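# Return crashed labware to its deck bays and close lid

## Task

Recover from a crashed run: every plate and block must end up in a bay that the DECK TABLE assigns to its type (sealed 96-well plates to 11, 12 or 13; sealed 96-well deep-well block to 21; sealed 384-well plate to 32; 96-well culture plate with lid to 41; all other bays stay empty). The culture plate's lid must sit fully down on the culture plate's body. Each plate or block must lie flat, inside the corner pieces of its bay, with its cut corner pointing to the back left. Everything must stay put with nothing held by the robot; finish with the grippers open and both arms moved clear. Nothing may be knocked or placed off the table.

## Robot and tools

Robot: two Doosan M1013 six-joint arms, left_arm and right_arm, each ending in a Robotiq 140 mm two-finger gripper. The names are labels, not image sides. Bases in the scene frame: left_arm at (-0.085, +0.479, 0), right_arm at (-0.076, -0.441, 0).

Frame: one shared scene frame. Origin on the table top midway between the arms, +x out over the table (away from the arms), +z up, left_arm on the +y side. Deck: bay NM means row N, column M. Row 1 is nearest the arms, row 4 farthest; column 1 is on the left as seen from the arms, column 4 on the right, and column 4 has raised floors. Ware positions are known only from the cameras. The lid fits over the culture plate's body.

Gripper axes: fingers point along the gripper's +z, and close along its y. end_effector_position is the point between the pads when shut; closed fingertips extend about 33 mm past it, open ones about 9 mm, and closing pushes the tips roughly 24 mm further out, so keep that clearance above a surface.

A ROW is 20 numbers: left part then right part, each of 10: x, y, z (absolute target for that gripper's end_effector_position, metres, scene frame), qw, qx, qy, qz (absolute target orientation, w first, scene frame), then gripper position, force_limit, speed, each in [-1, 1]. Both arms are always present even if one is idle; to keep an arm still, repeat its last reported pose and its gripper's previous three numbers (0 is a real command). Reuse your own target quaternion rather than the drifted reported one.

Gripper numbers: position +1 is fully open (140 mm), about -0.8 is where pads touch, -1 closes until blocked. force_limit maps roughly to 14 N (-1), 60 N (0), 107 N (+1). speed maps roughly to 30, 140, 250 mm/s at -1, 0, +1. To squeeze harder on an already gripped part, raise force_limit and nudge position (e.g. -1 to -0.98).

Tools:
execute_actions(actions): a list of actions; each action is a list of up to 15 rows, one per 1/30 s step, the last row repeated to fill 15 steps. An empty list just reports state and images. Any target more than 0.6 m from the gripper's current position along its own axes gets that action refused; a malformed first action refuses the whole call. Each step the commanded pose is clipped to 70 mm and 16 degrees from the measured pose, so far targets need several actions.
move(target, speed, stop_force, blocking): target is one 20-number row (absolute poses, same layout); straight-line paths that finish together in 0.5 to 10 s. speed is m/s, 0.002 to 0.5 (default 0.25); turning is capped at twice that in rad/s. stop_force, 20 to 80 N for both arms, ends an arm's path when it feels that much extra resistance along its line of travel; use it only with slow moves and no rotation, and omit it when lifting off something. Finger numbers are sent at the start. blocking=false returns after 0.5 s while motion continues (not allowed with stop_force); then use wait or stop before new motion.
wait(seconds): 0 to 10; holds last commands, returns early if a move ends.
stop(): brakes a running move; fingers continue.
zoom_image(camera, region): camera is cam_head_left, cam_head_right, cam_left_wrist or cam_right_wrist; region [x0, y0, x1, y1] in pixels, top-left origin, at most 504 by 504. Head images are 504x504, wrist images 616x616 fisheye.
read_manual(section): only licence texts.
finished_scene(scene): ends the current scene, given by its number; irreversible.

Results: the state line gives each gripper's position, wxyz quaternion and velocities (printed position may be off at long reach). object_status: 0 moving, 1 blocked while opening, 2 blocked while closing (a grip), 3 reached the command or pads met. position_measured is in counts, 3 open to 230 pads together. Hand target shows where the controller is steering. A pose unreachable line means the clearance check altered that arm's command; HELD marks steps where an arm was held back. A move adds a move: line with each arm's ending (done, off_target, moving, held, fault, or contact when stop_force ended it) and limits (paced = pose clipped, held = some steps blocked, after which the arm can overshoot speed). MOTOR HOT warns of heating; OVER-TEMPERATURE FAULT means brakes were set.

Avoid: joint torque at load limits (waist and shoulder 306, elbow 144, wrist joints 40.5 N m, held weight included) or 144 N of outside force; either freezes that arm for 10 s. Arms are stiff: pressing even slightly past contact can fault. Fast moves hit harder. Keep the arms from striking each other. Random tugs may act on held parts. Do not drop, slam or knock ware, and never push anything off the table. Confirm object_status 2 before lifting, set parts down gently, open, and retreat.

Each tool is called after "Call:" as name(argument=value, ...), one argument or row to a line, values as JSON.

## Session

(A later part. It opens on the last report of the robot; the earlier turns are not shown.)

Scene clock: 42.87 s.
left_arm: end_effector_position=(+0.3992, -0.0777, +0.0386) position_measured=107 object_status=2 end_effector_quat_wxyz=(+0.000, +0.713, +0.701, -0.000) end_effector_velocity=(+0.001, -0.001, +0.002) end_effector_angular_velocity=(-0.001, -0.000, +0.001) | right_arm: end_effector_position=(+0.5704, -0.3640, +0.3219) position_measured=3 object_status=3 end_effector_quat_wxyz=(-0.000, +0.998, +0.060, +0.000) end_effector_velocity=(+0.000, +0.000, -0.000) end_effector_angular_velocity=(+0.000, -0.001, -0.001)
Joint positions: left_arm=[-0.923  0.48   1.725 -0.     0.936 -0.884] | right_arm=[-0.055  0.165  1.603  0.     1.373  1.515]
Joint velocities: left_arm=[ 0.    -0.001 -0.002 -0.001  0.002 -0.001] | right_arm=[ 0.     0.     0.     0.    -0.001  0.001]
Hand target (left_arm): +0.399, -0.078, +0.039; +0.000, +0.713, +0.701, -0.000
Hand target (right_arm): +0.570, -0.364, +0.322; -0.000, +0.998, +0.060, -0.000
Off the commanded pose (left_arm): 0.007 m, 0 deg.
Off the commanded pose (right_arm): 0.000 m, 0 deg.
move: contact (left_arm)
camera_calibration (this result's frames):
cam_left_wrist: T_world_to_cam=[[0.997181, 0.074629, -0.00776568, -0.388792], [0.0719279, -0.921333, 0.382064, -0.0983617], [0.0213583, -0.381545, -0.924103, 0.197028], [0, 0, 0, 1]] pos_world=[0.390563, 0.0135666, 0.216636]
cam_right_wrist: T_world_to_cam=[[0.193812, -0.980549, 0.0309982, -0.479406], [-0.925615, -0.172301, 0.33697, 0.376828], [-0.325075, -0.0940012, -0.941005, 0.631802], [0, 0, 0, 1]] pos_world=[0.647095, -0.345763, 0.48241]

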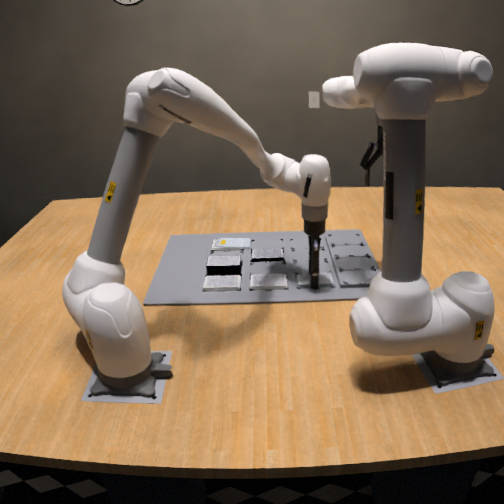

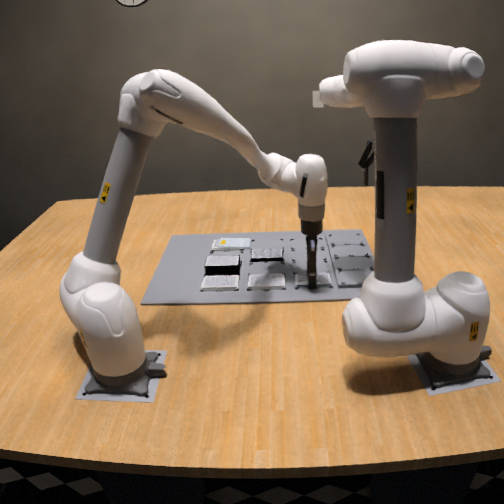

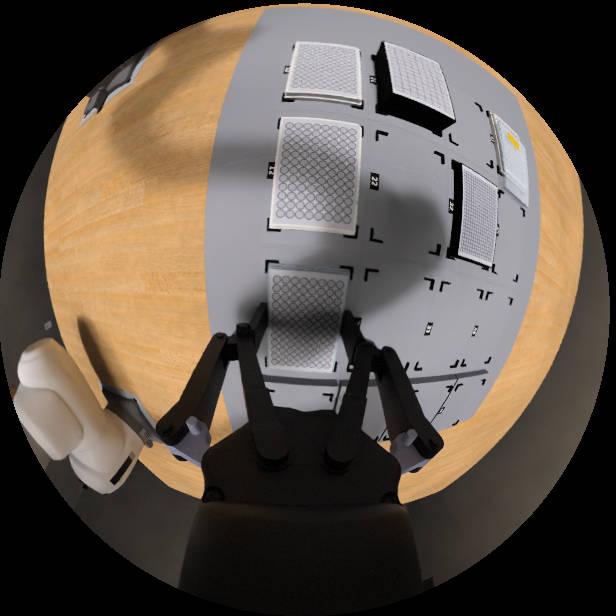

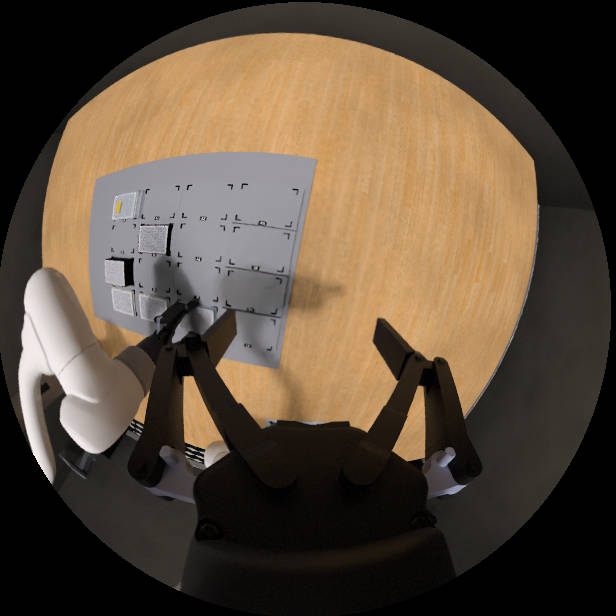

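Call:
move(
  target=[0.3992,-0.0777,0.039,0,0.7135,0.7007,0,1,0,-0.5,0.5704,-0.364,0.3219,0,0.998,0.06,0,1,0,0],
  speed=0.01,
)

Call:
move(
  target=[0.3992,-0.0777,0.09,0,0.7135,0.7007,0,1,0,-0.5,0.5704,-0.364,0.3219,0,0.998,0.06,0,1,0,0],
  speed=0.15,
)

Call:
move(
  target=[0.41,0.155,0.1,0,0.7135,0.7007,0,1,0,-0.5,0.5704,-0.364,0.3219,0,0.998,0.06,0,1,0,0],
)

Call:
zoom_image(
  camera="cam_left_wrist",
  region=[230, 160, 390, 320],
)

Call:
zoom_image(
  camera="cam_right_wrist",
  region=[95, 270, 225, 350],
)

Scene clock: 44.33 s.
left_arm: end_effector_position=(+0.3992, -0.0777, +0.0390) position_measured=3 object_status=3 end_effector_quat_wxyz=(-0.000, +0.713, +0.701, +0.000) end_effector_velocity=(+0.001, -0.001, +0.000) end_effector_angular_velocity=(-0.001, -0.001, -0.000) | right_arm: end_effector_position=(+0.5704, -0.3640, +0.3219) position_measured=3 object_status=3 end_effector_quat_wxyz=(-0.000, +0.998, +0.060, +0.000) end_effector_velocity=(+0.001, -0.000, +0.000) end_effector_angular_velocity=(-0.000, -0.002, -0.001)
Joint positions: left_arm=[-0.923  0.48   1.725  0.     0.937 -0.884] | right_arm=[-0.055  0.165  1.603  0.     1.373  1.515]
Joint velocities: left_arm=[-0.     0.001 -0.001  0.001 -0.001 -0.   ] | right_arm=[-0.    -0.     0.    -0.    -0.002  0.001]
Hand target (left_arm): +0.399, -0.078, +0.039; -0.000, +0.713, +0.701, -0.000
Hand target (right_arm): +0.570, -0.364, +0.322; -0.000, +0.998, +0.060, -0.000
Off the commanded pose (left_arm): 0.000 m, 0 deg.
Off the commanded pose (right_arm): 0.000 m, 0 deg.
move: done
camera_calibration (this result's frames):
cam_left_wrist: T_world_to_cam=[[0.997189, 0.0745207, -0.00778412, -0.388828], [0.0718363, -0.921364, 0.382004, -0.0984926], [0.0212952, -0.381489, -0.924128, 0.197441], [0, 0, 0, 1]] pos_world=[0.390606, 0.0135499, 0.217059]
cam_right_wrist: T_world_to_cam=[[0.193812, -0.980549, 0.0309981, -0.479406], [-0.925615, -0.172301, 0.33697, 0.376828], [-0.325075, -0.0940012, -0.941005, 0.631802], [0, 0, 0, 1]] pos_world=[0.647095, -0.345763, 0.48241]

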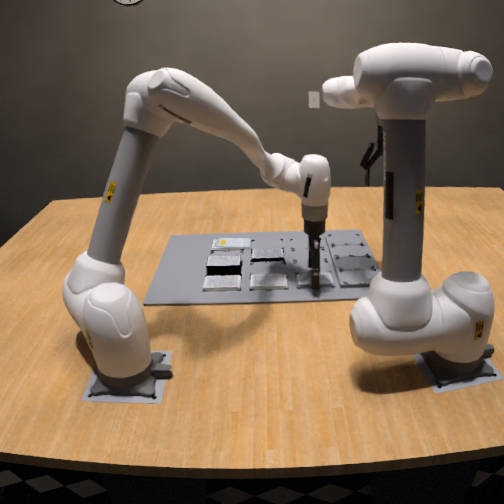

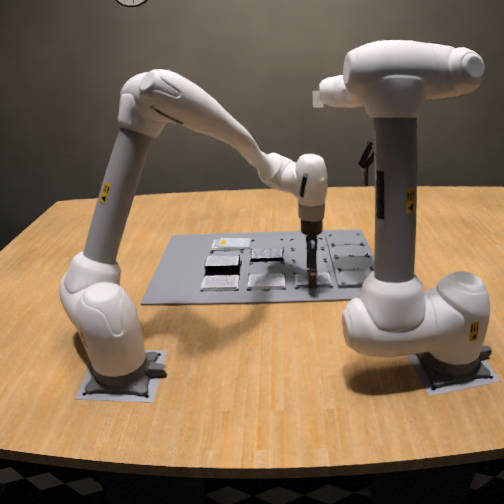

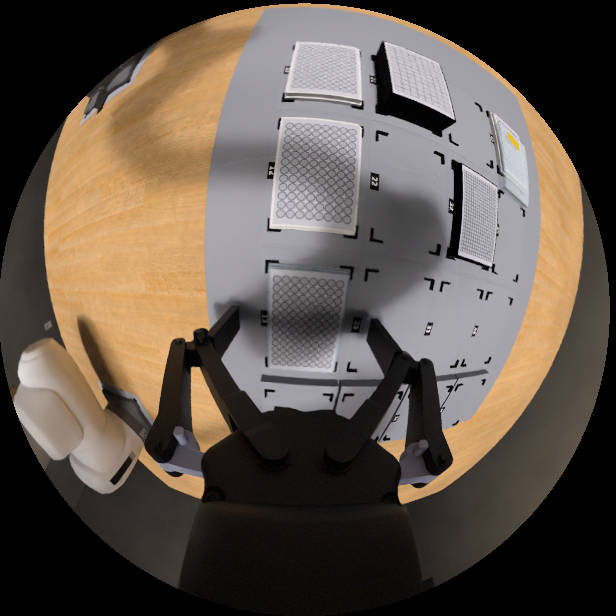

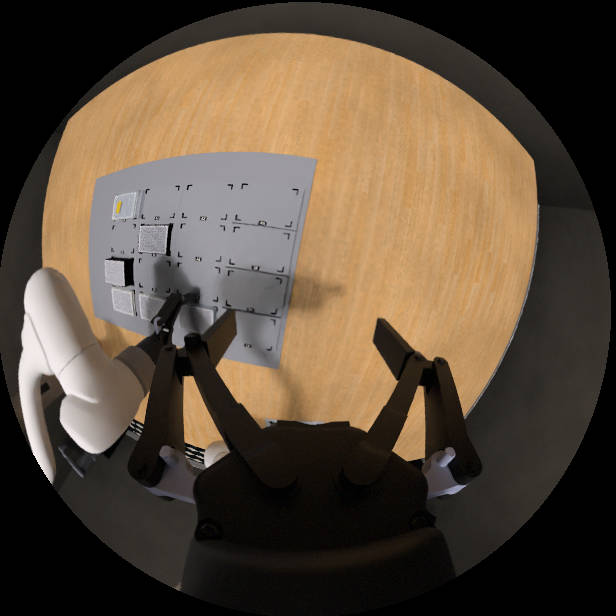

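Scene clock: 45.07 s.
left_arm: end_effector_position=(+0.3992, -0.0777, +0.0901) position_measured=3 object_status=3 end_effector_quat_wxyz=(+0.000, +0.714, +0.701, +0.000) end_effector_velocity=(-0.000, +0.000, -0.000) end_effector_angular_velocity=(+0.001, +0.001, -0.000) | right_arm: end_effector_position=(+0.5704, -0.3640, +0.3219) position_measured=3 object_status=3 end_effector_quat_wxyz=(-0.000, +0.998, +0.060, +0.000) end_effector_velocity=(-0.000, +0.000, +0.000) end_effector_angular_velocity=(-0.000, +0.000, +0.001)
Joint positions: left_arm=[-0.923  0.433  1.688  0.     1.02  -0.884] | right_arm=[-0.055  0.165  1.603  0.     1.373  1.515]
Joint velocities: left_arm=[-0.     0.     0.    -0.     0.001  0.   ] | right_arm=[ 0.001 -0.    -0.    -0.     0.    -0.   ]
Hand target (left_arm): +0.399, -0.078, +0.090; -0.000, +0.713, +0.701, -0.000
Hand target (right_arm): +0.570, -0.364, +0.322; -0.000, +0.998, +0.060, -0.000
Off the commanded pose (left_arm): 0.000 m, 0 deg.
Off the commanded pose (right_arm): 0.000 m, 0 deg.
move: done
camera_calibration (this result's frames):
cam_left_wrist: T_world_to_cam=[[0.997193, 0.074471, -0.00773687, -0.388473], [0.0717708, -0.921343, 0.382068, -0.117991], [0.0213247, -0.381551, -0.924102, 0.244636], [0, 0, 0, 1]] pos_world=[0.390634, 0.0135608, 0.268144]
cam_right_wrist: T_world_to_cam=[[0.193812, -0.980549, 0.0309981, -0.479406], [-0.925615, -0.172301, 0.33697, 0.376828], [-0.325075, -0.0940012, -0.941005, 0.631802], [0, 0, 0, 1]] pos_world=[0.647095, -0.345763, 0.48241]

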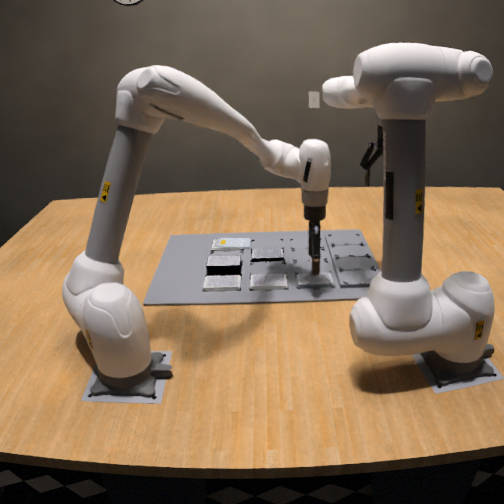

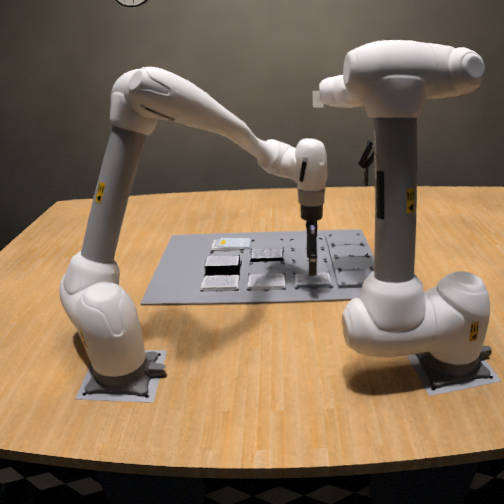

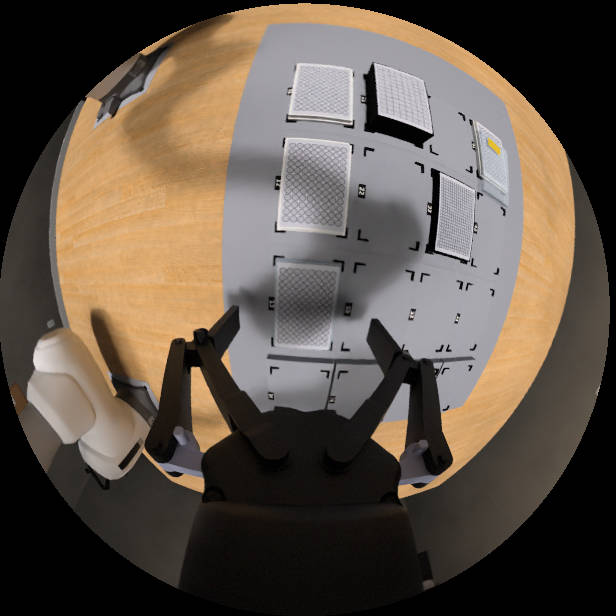

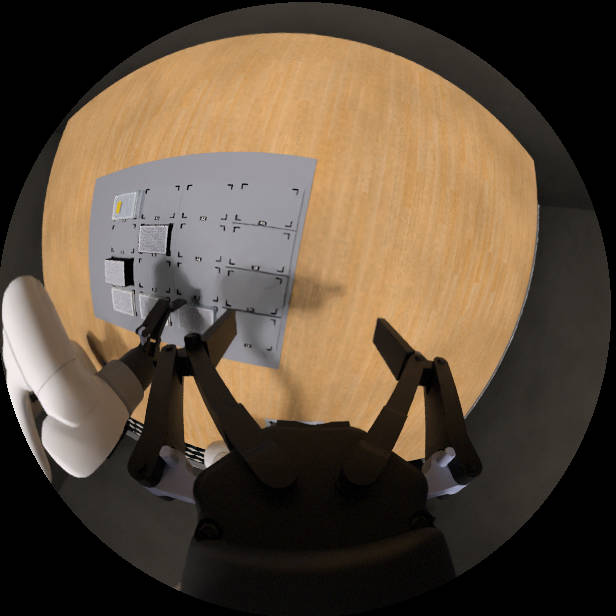

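Scene clock: 46.37 s.
left_arm: end_effector_position=(+0.4105, +0.1550, +0.1002) position_measured=3 object_status=3 end_effector_quat_wxyz=(+0.000, +0.713, +0.701, +0.000) end_effector_velocity=(-0.001, +0.000, -0.000) end_effector_angular_velocity=(-0.000, +0.002, +0.001) | right_arm: end_effector_position=(+0.5704, -0.3640, +0.3219) position_measured=3 object_status=3 end_effector_quat_wxyz=(-0.000, +0.998, +0.060, +0.000) end_effector_velocity=(-0.000, -0.000, +0.000) end_effector_angular_velocity=(-0.000, +0.000, +0.001)
Joint positions: left_arm=[-0.658  0.22   1.97   0.     0.951 -0.62 ] | right_arm=[-0.055  0.165  1.603  0.     1.373  1.515]
Joint velocities: left_arm=[ 0.     0.     0.001 -0.002  0.    -0.   ] | right_arm=[-0.    -0.     0.    -0.     0.    -0.001]
Hand target (left_arm): +0.410, +0.155, +0.100; +0.000, +0.713, +0.701, -0.000
Hand target (right_arm): +0.570, -0.364, +0.322; -0.000, +0.998, +0.060, -0.000
Off the commanded pose (left_arm): 0.001 m, 0 deg.
Off the commanded pose (right_arm): 0.000 m, 0 deg.
move: done
camera_calibration (this result's frames):
cam_left_wrist: T_world_to_cam=[[0.997188, 0.0745582, -0.00757618, -0.416978], [0.0717878, -0.921302, 0.382165, 0.0917451], [0.0215136, -0.381634, -0.924063, 0.34251], [0, 0, 0, 1]] pos_world=[0.40185, 0.246327, 0.27828]
cam_right_wrist: T_world_to_cam=[[0.193812, -0.980549, 0.0309981, -0.479406], [-0.925615, -0.172301, 0.33697, 0.376828], [-0.325075, -0.0940012, -0.941005, 0.631802], [0, 0, 0, 1]] pos_world=[0.647095, -0.345763, 0.48241]

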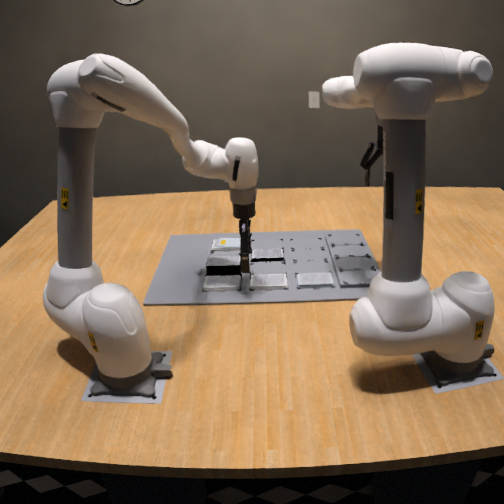

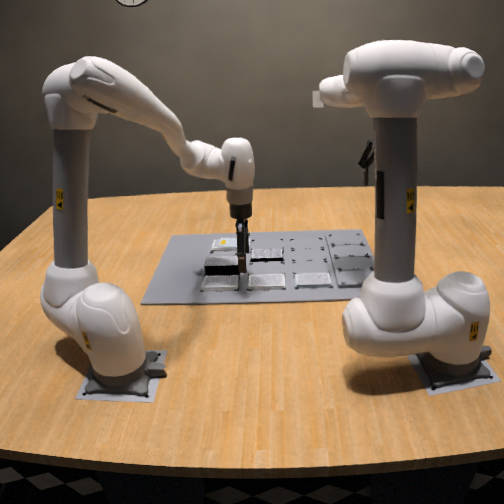

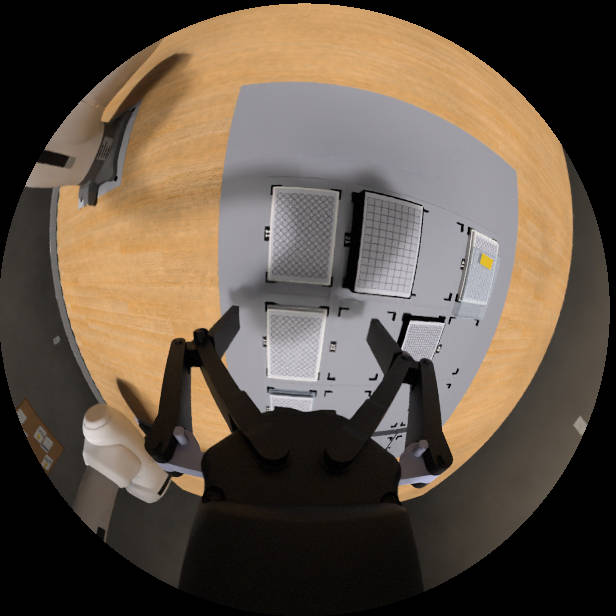

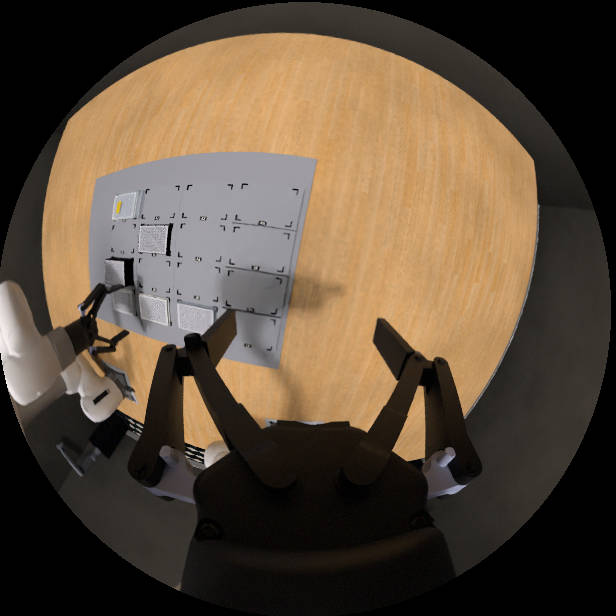

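Region (230, 160, 390, 320) of cam_left_wrist's 616x616 image, scaled by 3.150, with more detail than that image has.

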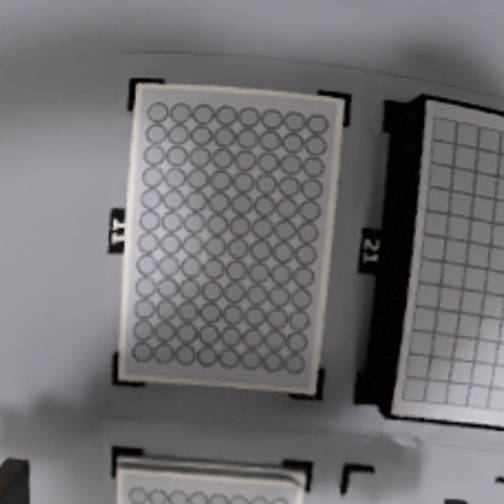

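Region (95, 270, 225, 350) of cam_right_wrist's 616x616 image, scaled by 3.877, with more detail than that image has; it fills the top 310 rows of this view, and the rest is white.

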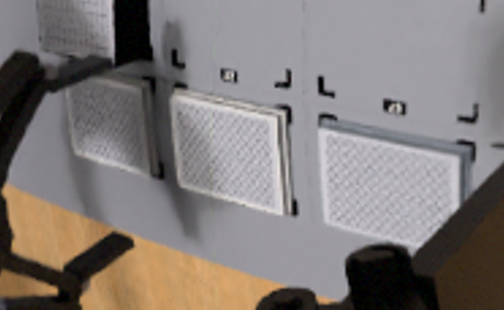

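Call:
move(
  target=[0.72,0.21,0.11,0,0.7135,0.7007,0,1,0,-0.5,0.5704,-0.364,0.3219,0,0.998,0.06,0,1,0,0],
)

Call:
zoom_image(
  camera="cam_left_wrist",
  region=[210, 200, 410, 400],
)

Call:
zoom_image(
  camera="cam_head_left",
  region=[195, 215, 275, 265],
)

Scene clock: 48.23 s.
left_arm: end_effector_position=(+0.7201, +0.2098, +0.1097) position_measured=3 object_status=3 end_effector_quat_wxyz=(+0.000, +0.714, +0.701, -0.000) end_effector_velocity=(+0.000, -0.000, +0.001) end_effector_angular_velocity=(+0.000, -0.001, -0.001) | right_arm: end_effector_position=(+0.5704, -0.3640, +0.3219) position_measured=3 object_status=3 end_effector_quat_wxyz=(-0.000, +0.998, +0.060, +0.000) end_effector_velocity=(+0.000, +0.000, -0.000) end_effector_angular_velocity=(-0.000, -0.000, +0.001)
Joint positions: left_arm=[-0.384  0.577  1.418 -0.     1.147 -0.345] | right_arm=[-0.055  0.165  1.603  0.     1.373  1.515]
Joint velocities: left_arm=[ 0.    -0.    -0.001  0.     0.001  0.001] | right_arm=[ 0.     0.     0.    -0.    -0.001 -0.001]
Hand target (left_arm): +0.720, +0.210, +0.110; +0.000, +0.714, +0.701, -0.000
Hand target (right_arm): +0.570, -0.364, +0.322; -0.000, +0.998, +0.060, -0.000
Off the commanded pose (left_arm): 0.000 m, 0 deg.
Off the commanded pose (right_arm): 0.000 m, 0 deg.
move: done
camera_calibration (this result's frames):
cam_left_wrist: T_world_to_cam=[[0.997195, 0.0744524, -0.00769719, -0.729725], [0.0717341, -0.921268, 0.382257, 0.116399], [0.0213688, -0.381737, -0.924024, 0.3656], [0, 0, 0, 1]] pos_world=[0.711516, 0.301127, 0.287712]
cam_right_wrist: T_world_to_cam=[[0.193812, -0.980549, 0.0309982, -0.479406], [-0.925615, -0.172301, 0.33697, 0.376828], [-0.325075, -0.0940012, -0.941005, 0.631802], [0, 0, 0, 1]] pos_world=[0.647095, -0.345763, 0.48241]

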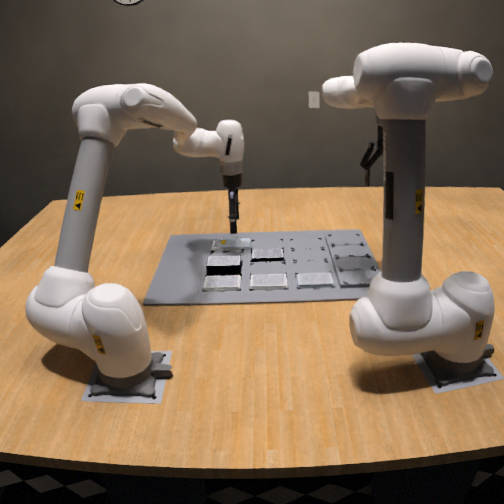

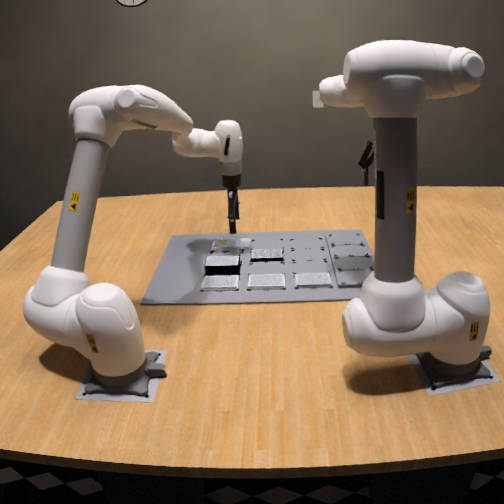

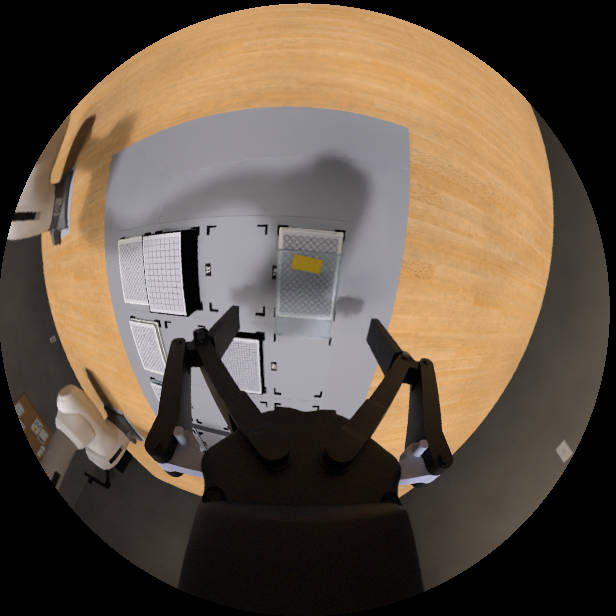

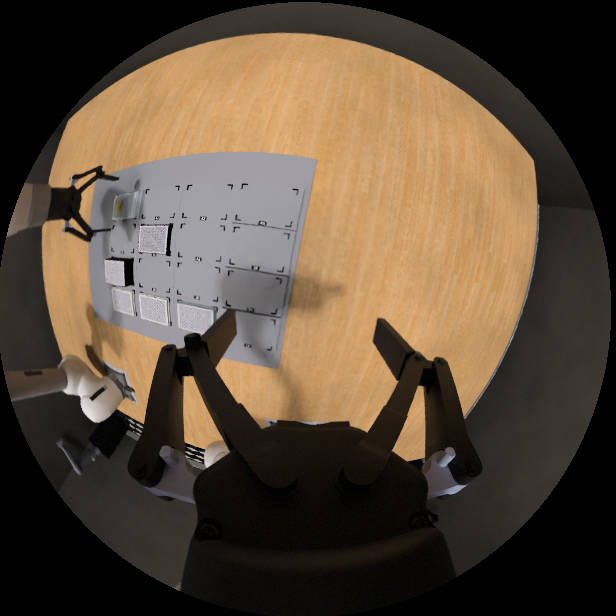

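Region (210, 200, 410, 400) of cam_left_wrist's 616x616 image, scaled by 2.520, with more detail than that image has.

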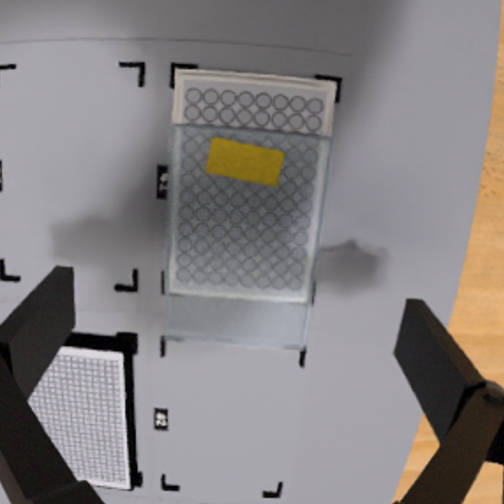

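Region (195, 215, 275, 265) of cam_head_left's 504x504 image, scaled by 6.300, with more detail than that image has; it fills the top 315 rows of this view, and the rest is white.

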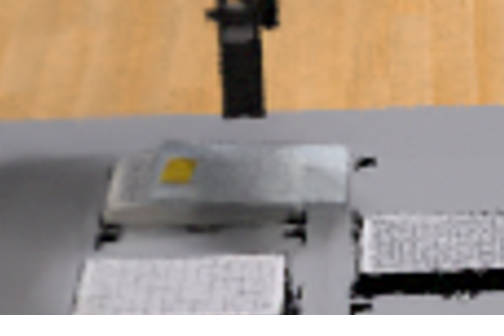

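Call:
move(
  target=[0.7215,0.216,0.049,-0.0311,0.7128,0.7,0.0306,1,-0.3,-0.5,0.5704,-0.364,0.3219,0,0.998,0.06,0,1,0,0],
  speed=0.1,
)

Call:
move(
  target=[0.7215,0.216,0.049,-0.0311,0.7128,0.7,0.0306,-1,-0.3,-0.6,0.5704,-0.364,0.3219,0,0.998,0.06,0,1,0,0],
)

Call:
move(
  target=[0.7215,0.216,0.064,-0.0311,0.7128,0.7,0.0306,-1,-0.3,-0.6,0.5704,-0.364,0.3219,0,0.998,0.06,0,1,0,0],
  speed=0.03,
)

Call:
zoom_image(
  camera="cam_left_wrist",
  region=[210, 200, 410, 400],
)

Call:
zoom_image(
  camera="cam_head_left",
  region=[195, 215, 275, 265],
)

Scene clock: 50.00 s.
left_arm: end_effector_position=(+0.7213, +0.2160, +0.0488) position_measured=3 object_status=3 end_effector_quat_wxyz=(-0.031, +0.713, +0.700, +0.031) end_effector_velocity=(+0.001, -0.000, +0.001) end_effector_angular_velocity=(-0.000, -0.001, -0.001) | right_arm: end_effector_position=(+0.5704, -0.3640, +0.3219) position_measured=3 object_status=3 end_effector_quat_wxyz=(-0.000, +0.998, +0.060, +0.000) end_effector_velocity=(-0.000, -0.000, -0.000) end_effector_angular_velocity=(-0.000, +0.000, -0.000)
Joint positions: left_arm=[-0.408  0.635  1.443  0.091  1.098 -0.413] | right_arm=[-0.055  0.165  1.603  0.     1.373  1.515]
Joint velocities: left_arm=[-0.     0.    -0.002  0.     0.     0.001] | right_arm=[-0.  0.  0. -0.  0. -0.]
Hand target (left_arm): +0.721, +0.216, +0.049; -0.031, +0.713, +0.700, +0.031
Hand target (right_arm): +0.570, -0.364, +0.322; -0.000, +0.998, +0.060, -0.000
Off the commanded pose (left_arm): 0.000 m, 0 deg.
Off the commanded pose (right_arm): 0.000 m, 0 deg.
move: done
camera_calibration (this result's frames):
cam_left_wrist: T_world_to_cam=[[0.997188, 0.0749242, -0.00133679, -0.732282], [0.0718707, -0.951194, 0.300108, 0.155685], [0.0212138, -0.29936, -0.953904, 0.295448], [0, 0, 0, 1]] pos_world=[0.712766, 0.291398, 0.234128]
cam_right_wrist: T_world_to_cam=[[0.193812, -0.980549, 0.0309982, -0.479406], [-0.925615, -0.172301, 0.33697, 0.376828], [-0.325075, -0.0940012, -0.941005, 0.631802], [0, 0, 0, 1]] pos_world=[0.647095, -0.345763, 0.48241]

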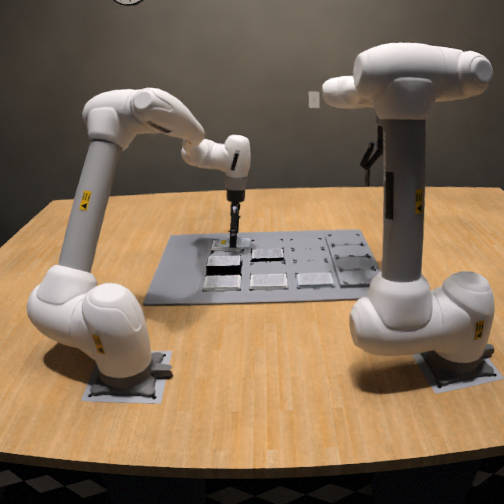

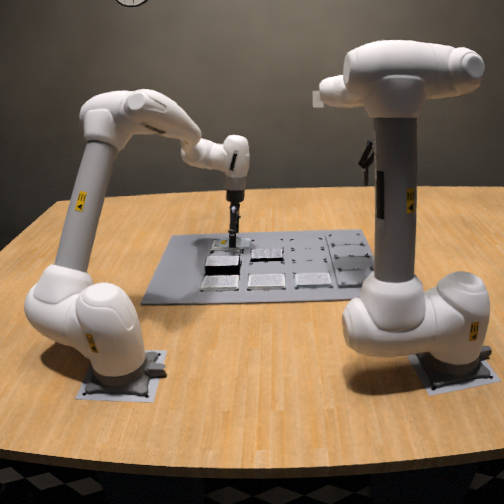

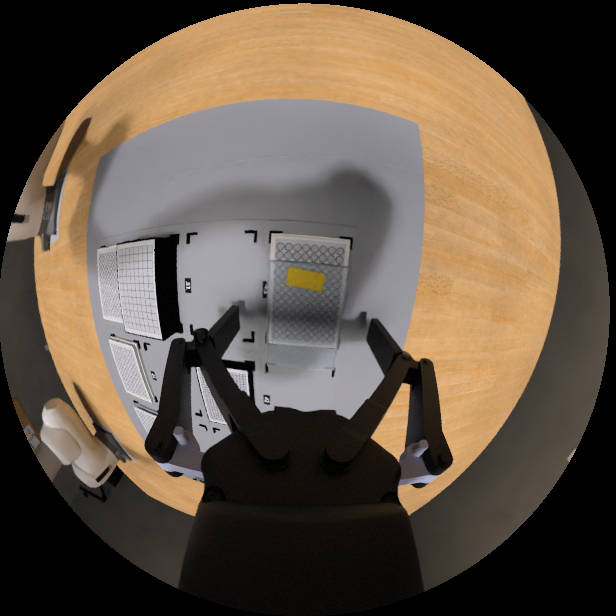

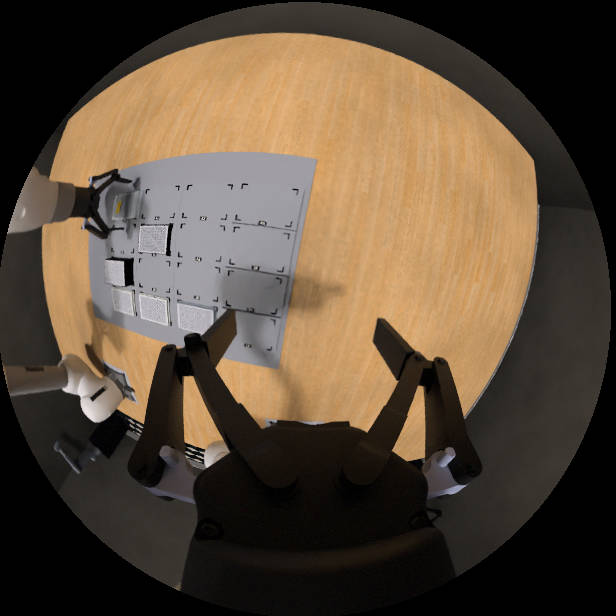

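Scene clock: 51.07 s.
left_arm: end_effector_position=(+0.7215, +0.2160, +0.0491) position_measured=104 object_status=2 end_effector_quat_wxyz=(-0.031, +0.713, +0.700, +0.031) end_effector_velocity=(-0.000, +0.001, -0.000) end_effector_angular_velocity=(+0.002, +0.001, -0.000) | right_arm: end_effector_position=(+0.5704, -0.3640, +0.3219) position_measured=3 object_status=3 end_effector_quat_wxyz=(-0.000, +0.998, +0.060, +0.000) end_effector_velocity=(+0.000, +0.001, +0.000) end_effector_angular_velocity=(+0.000, -0.002, +0.001)
Joint positions: left_arm=[-0.408  0.635  1.442  0.091  1.099 -0.413] | right_arm=[-0.055  0.165  1.603  0.     1.373  1.515]
Joint velocities: left_arm=[-0.     0.     0.001  0.002  0.001 -0.001] | right_arm=[ 0.001 -0.    -0.    -0.    -0.001  0.   ]
Hand target (left_arm): +0.722, +0.216, +0.049; -0.031, +0.713, +0.700, +0.031
Hand target (right_arm): +0.570, -0.364, +0.322; -0.000, +0.998, +0.060, -0.000
Off the commanded pose (left_arm): 0.000 m, 0 deg.
Off the commanded pose (right_arm): 0.000 m, 0 deg.
move: done
camera_calibration (this result's frames):
cam_left_wrist: T_world_to_cam=[[0.997187, 0.0749491, -0.00102918, -0.732505], [0.0717993, -0.951157, 0.300241, 0.155528], [0.0215239, -0.299471, -0.953863, 0.295539], [0, 0, 0, 1]] pos_world=[0.712916, 0.291337, 0.234453]
cam_right_wrist: T_world_to_cam=[[0.193812, -0.980549, 0.0309981, -0.479406], [-0.925615, -0.172301, 0.33697, 0.376828], [-0.325075, -0.0940011, -0.941005, 0.631802], [0, 0, 0, 1]] pos_world=[0.647095, -0.345763, 0.48241]

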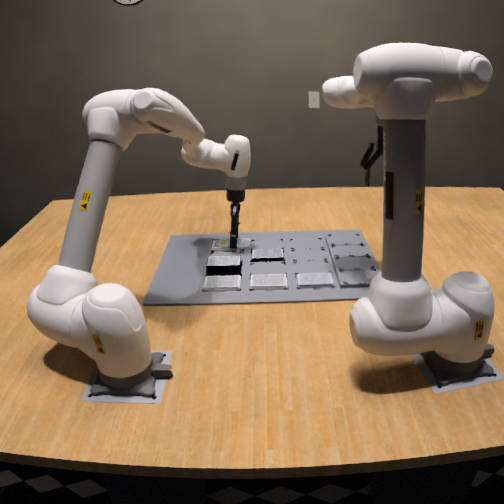

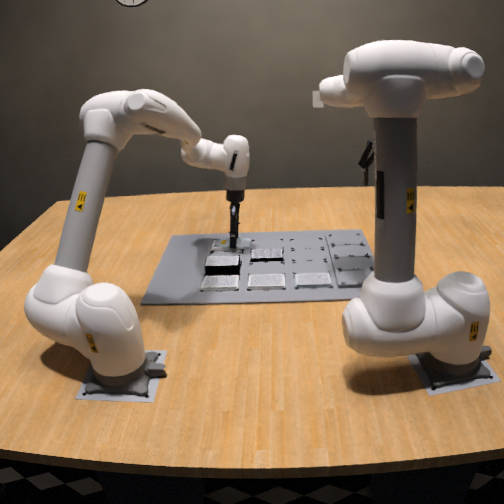

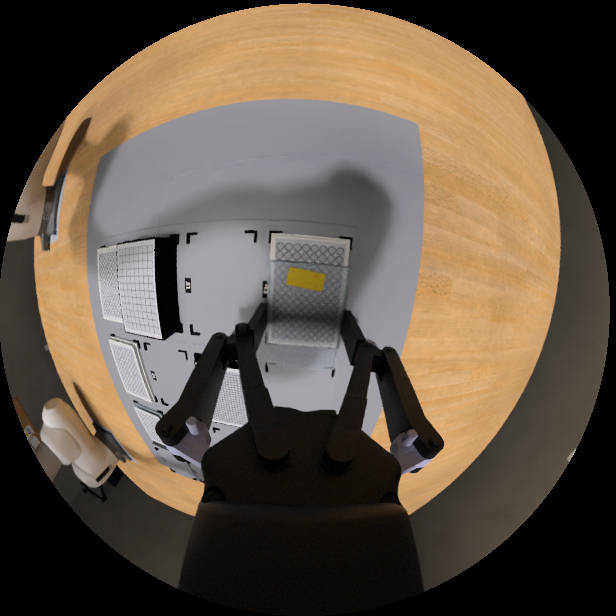

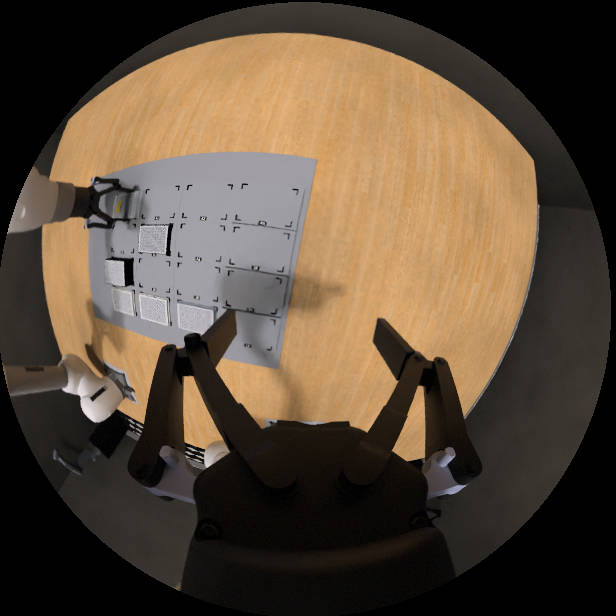

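Scene clock: 51.80 s.
left_arm: end_effector_position=(+0.7215, +0.2160, +0.0641) position_measured=104 object_status=2 end_effector_quat_wxyz=(-0.031, +0.713, +0.700, +0.031) end_effector_velocity=(-0.001, +0.001, -0.001) end_effector_angular_velocity=(+0.002, +0.002, +0.001) | right_arm: end_effector_position=(+0.5704, -0.3640, +0.3219) position_measured=3 object_status=3 end_effector_quat_wxyz=(-0.000, +0.998, +0.060, +0.000) end_effector_velocity=(-0.000, -0.000, +0.000) end_effector_angular_velocity=(+0.000, +0.000, -0.001)
Joint positions: left_arm=[-0.408  0.623  1.432  0.09   1.12  -0.41 ] | right_arm=[-0.055  0.165  1.603  0.     1.373  1.515]
Joint velocities: left_arm=[-0.     0.     0.002  0.001  0.001 -0.002] | right_arm=[-0.    -0.     0.     0.     0.     0.001]
Hand target (left_arm): +0.722, +0.216, +0.064; -0.031, +0.713, +0.700, +0.031
Hand target (right_arm): +0.570, -0.364, +0.322; -0.000, +0.998, +0.060, -0.000
Off the commanded pose (left_arm): 0.000 m, 0 deg.
Off the commanded pose (right_arm): 0.000 m, 0 deg.
move: done
camera_calibration (this result's frames):
cam_left_wrist: T_world_to_cam=[[0.997189, 0.0749175, -0.00112122, -0.732462], [0.0717955, -0.951139, 0.3003, 0.151064], [0.0214313, -0.299536, -0.953844, 0.309881], [0, 0, 0, 1]] pos_world=[0.712916, 0.291378, 0.249393]
cam_right_wrist: T_world_to_cam=[[0.193812, -0.980549, 0.0309983, -0.479406], [-0.925615, -0.172301, 0.33697, 0.376828], [-0.325075, -0.0940013, -0.941005, 0.631802], [0, 0, 0, 1]] pos_world=[0.647095, -0.345763, 0.48241]

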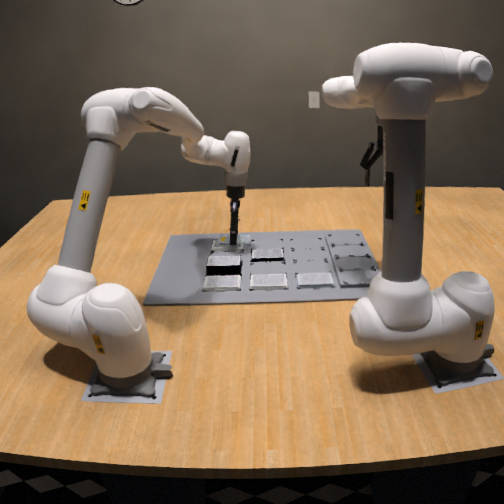

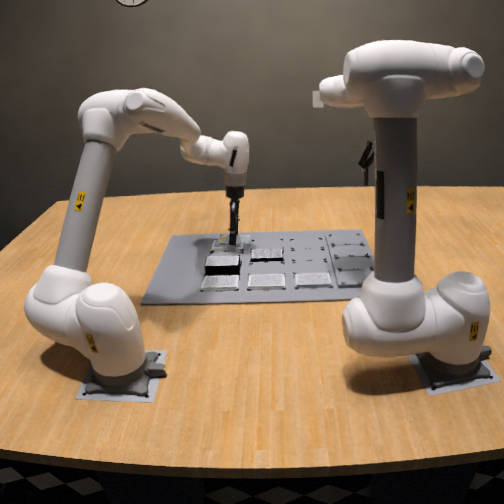

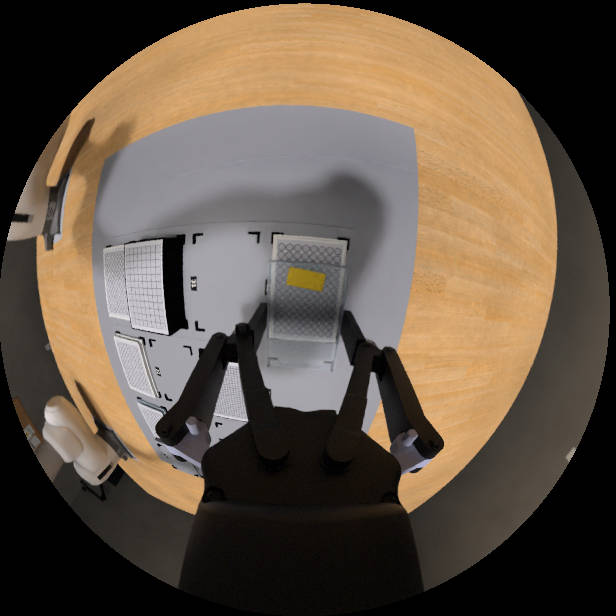

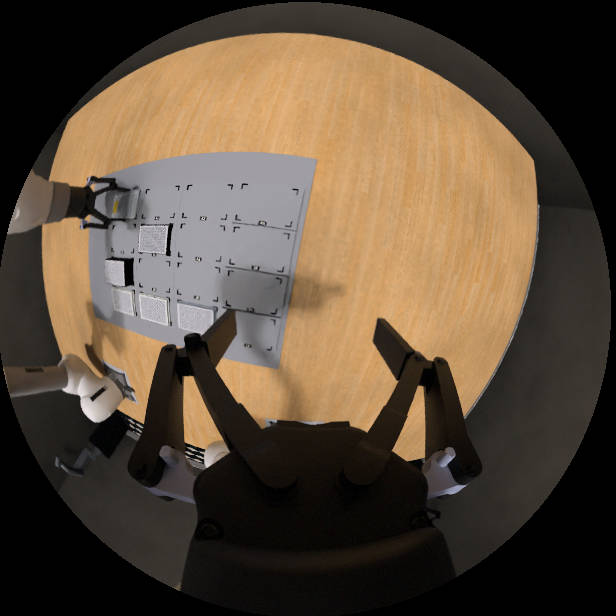

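Region (210, 200, 410, 400) of cam_left_wrist's 616x616 image, scaled by 2.520, with more detail than that image has.

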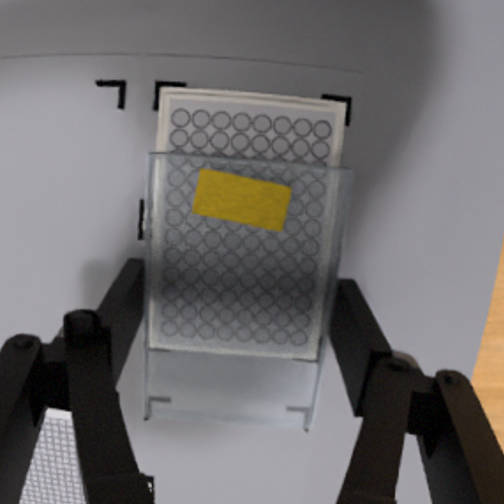

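Region (195, 215, 275, 265) of cam_head_left's 504x504 image, scaled by 6.300, with more detail than that image has; it fills the top 315 rows of this view, and the rest is white.

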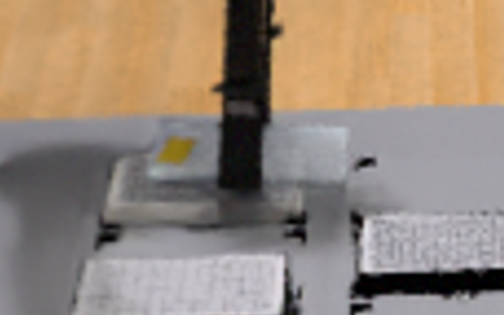

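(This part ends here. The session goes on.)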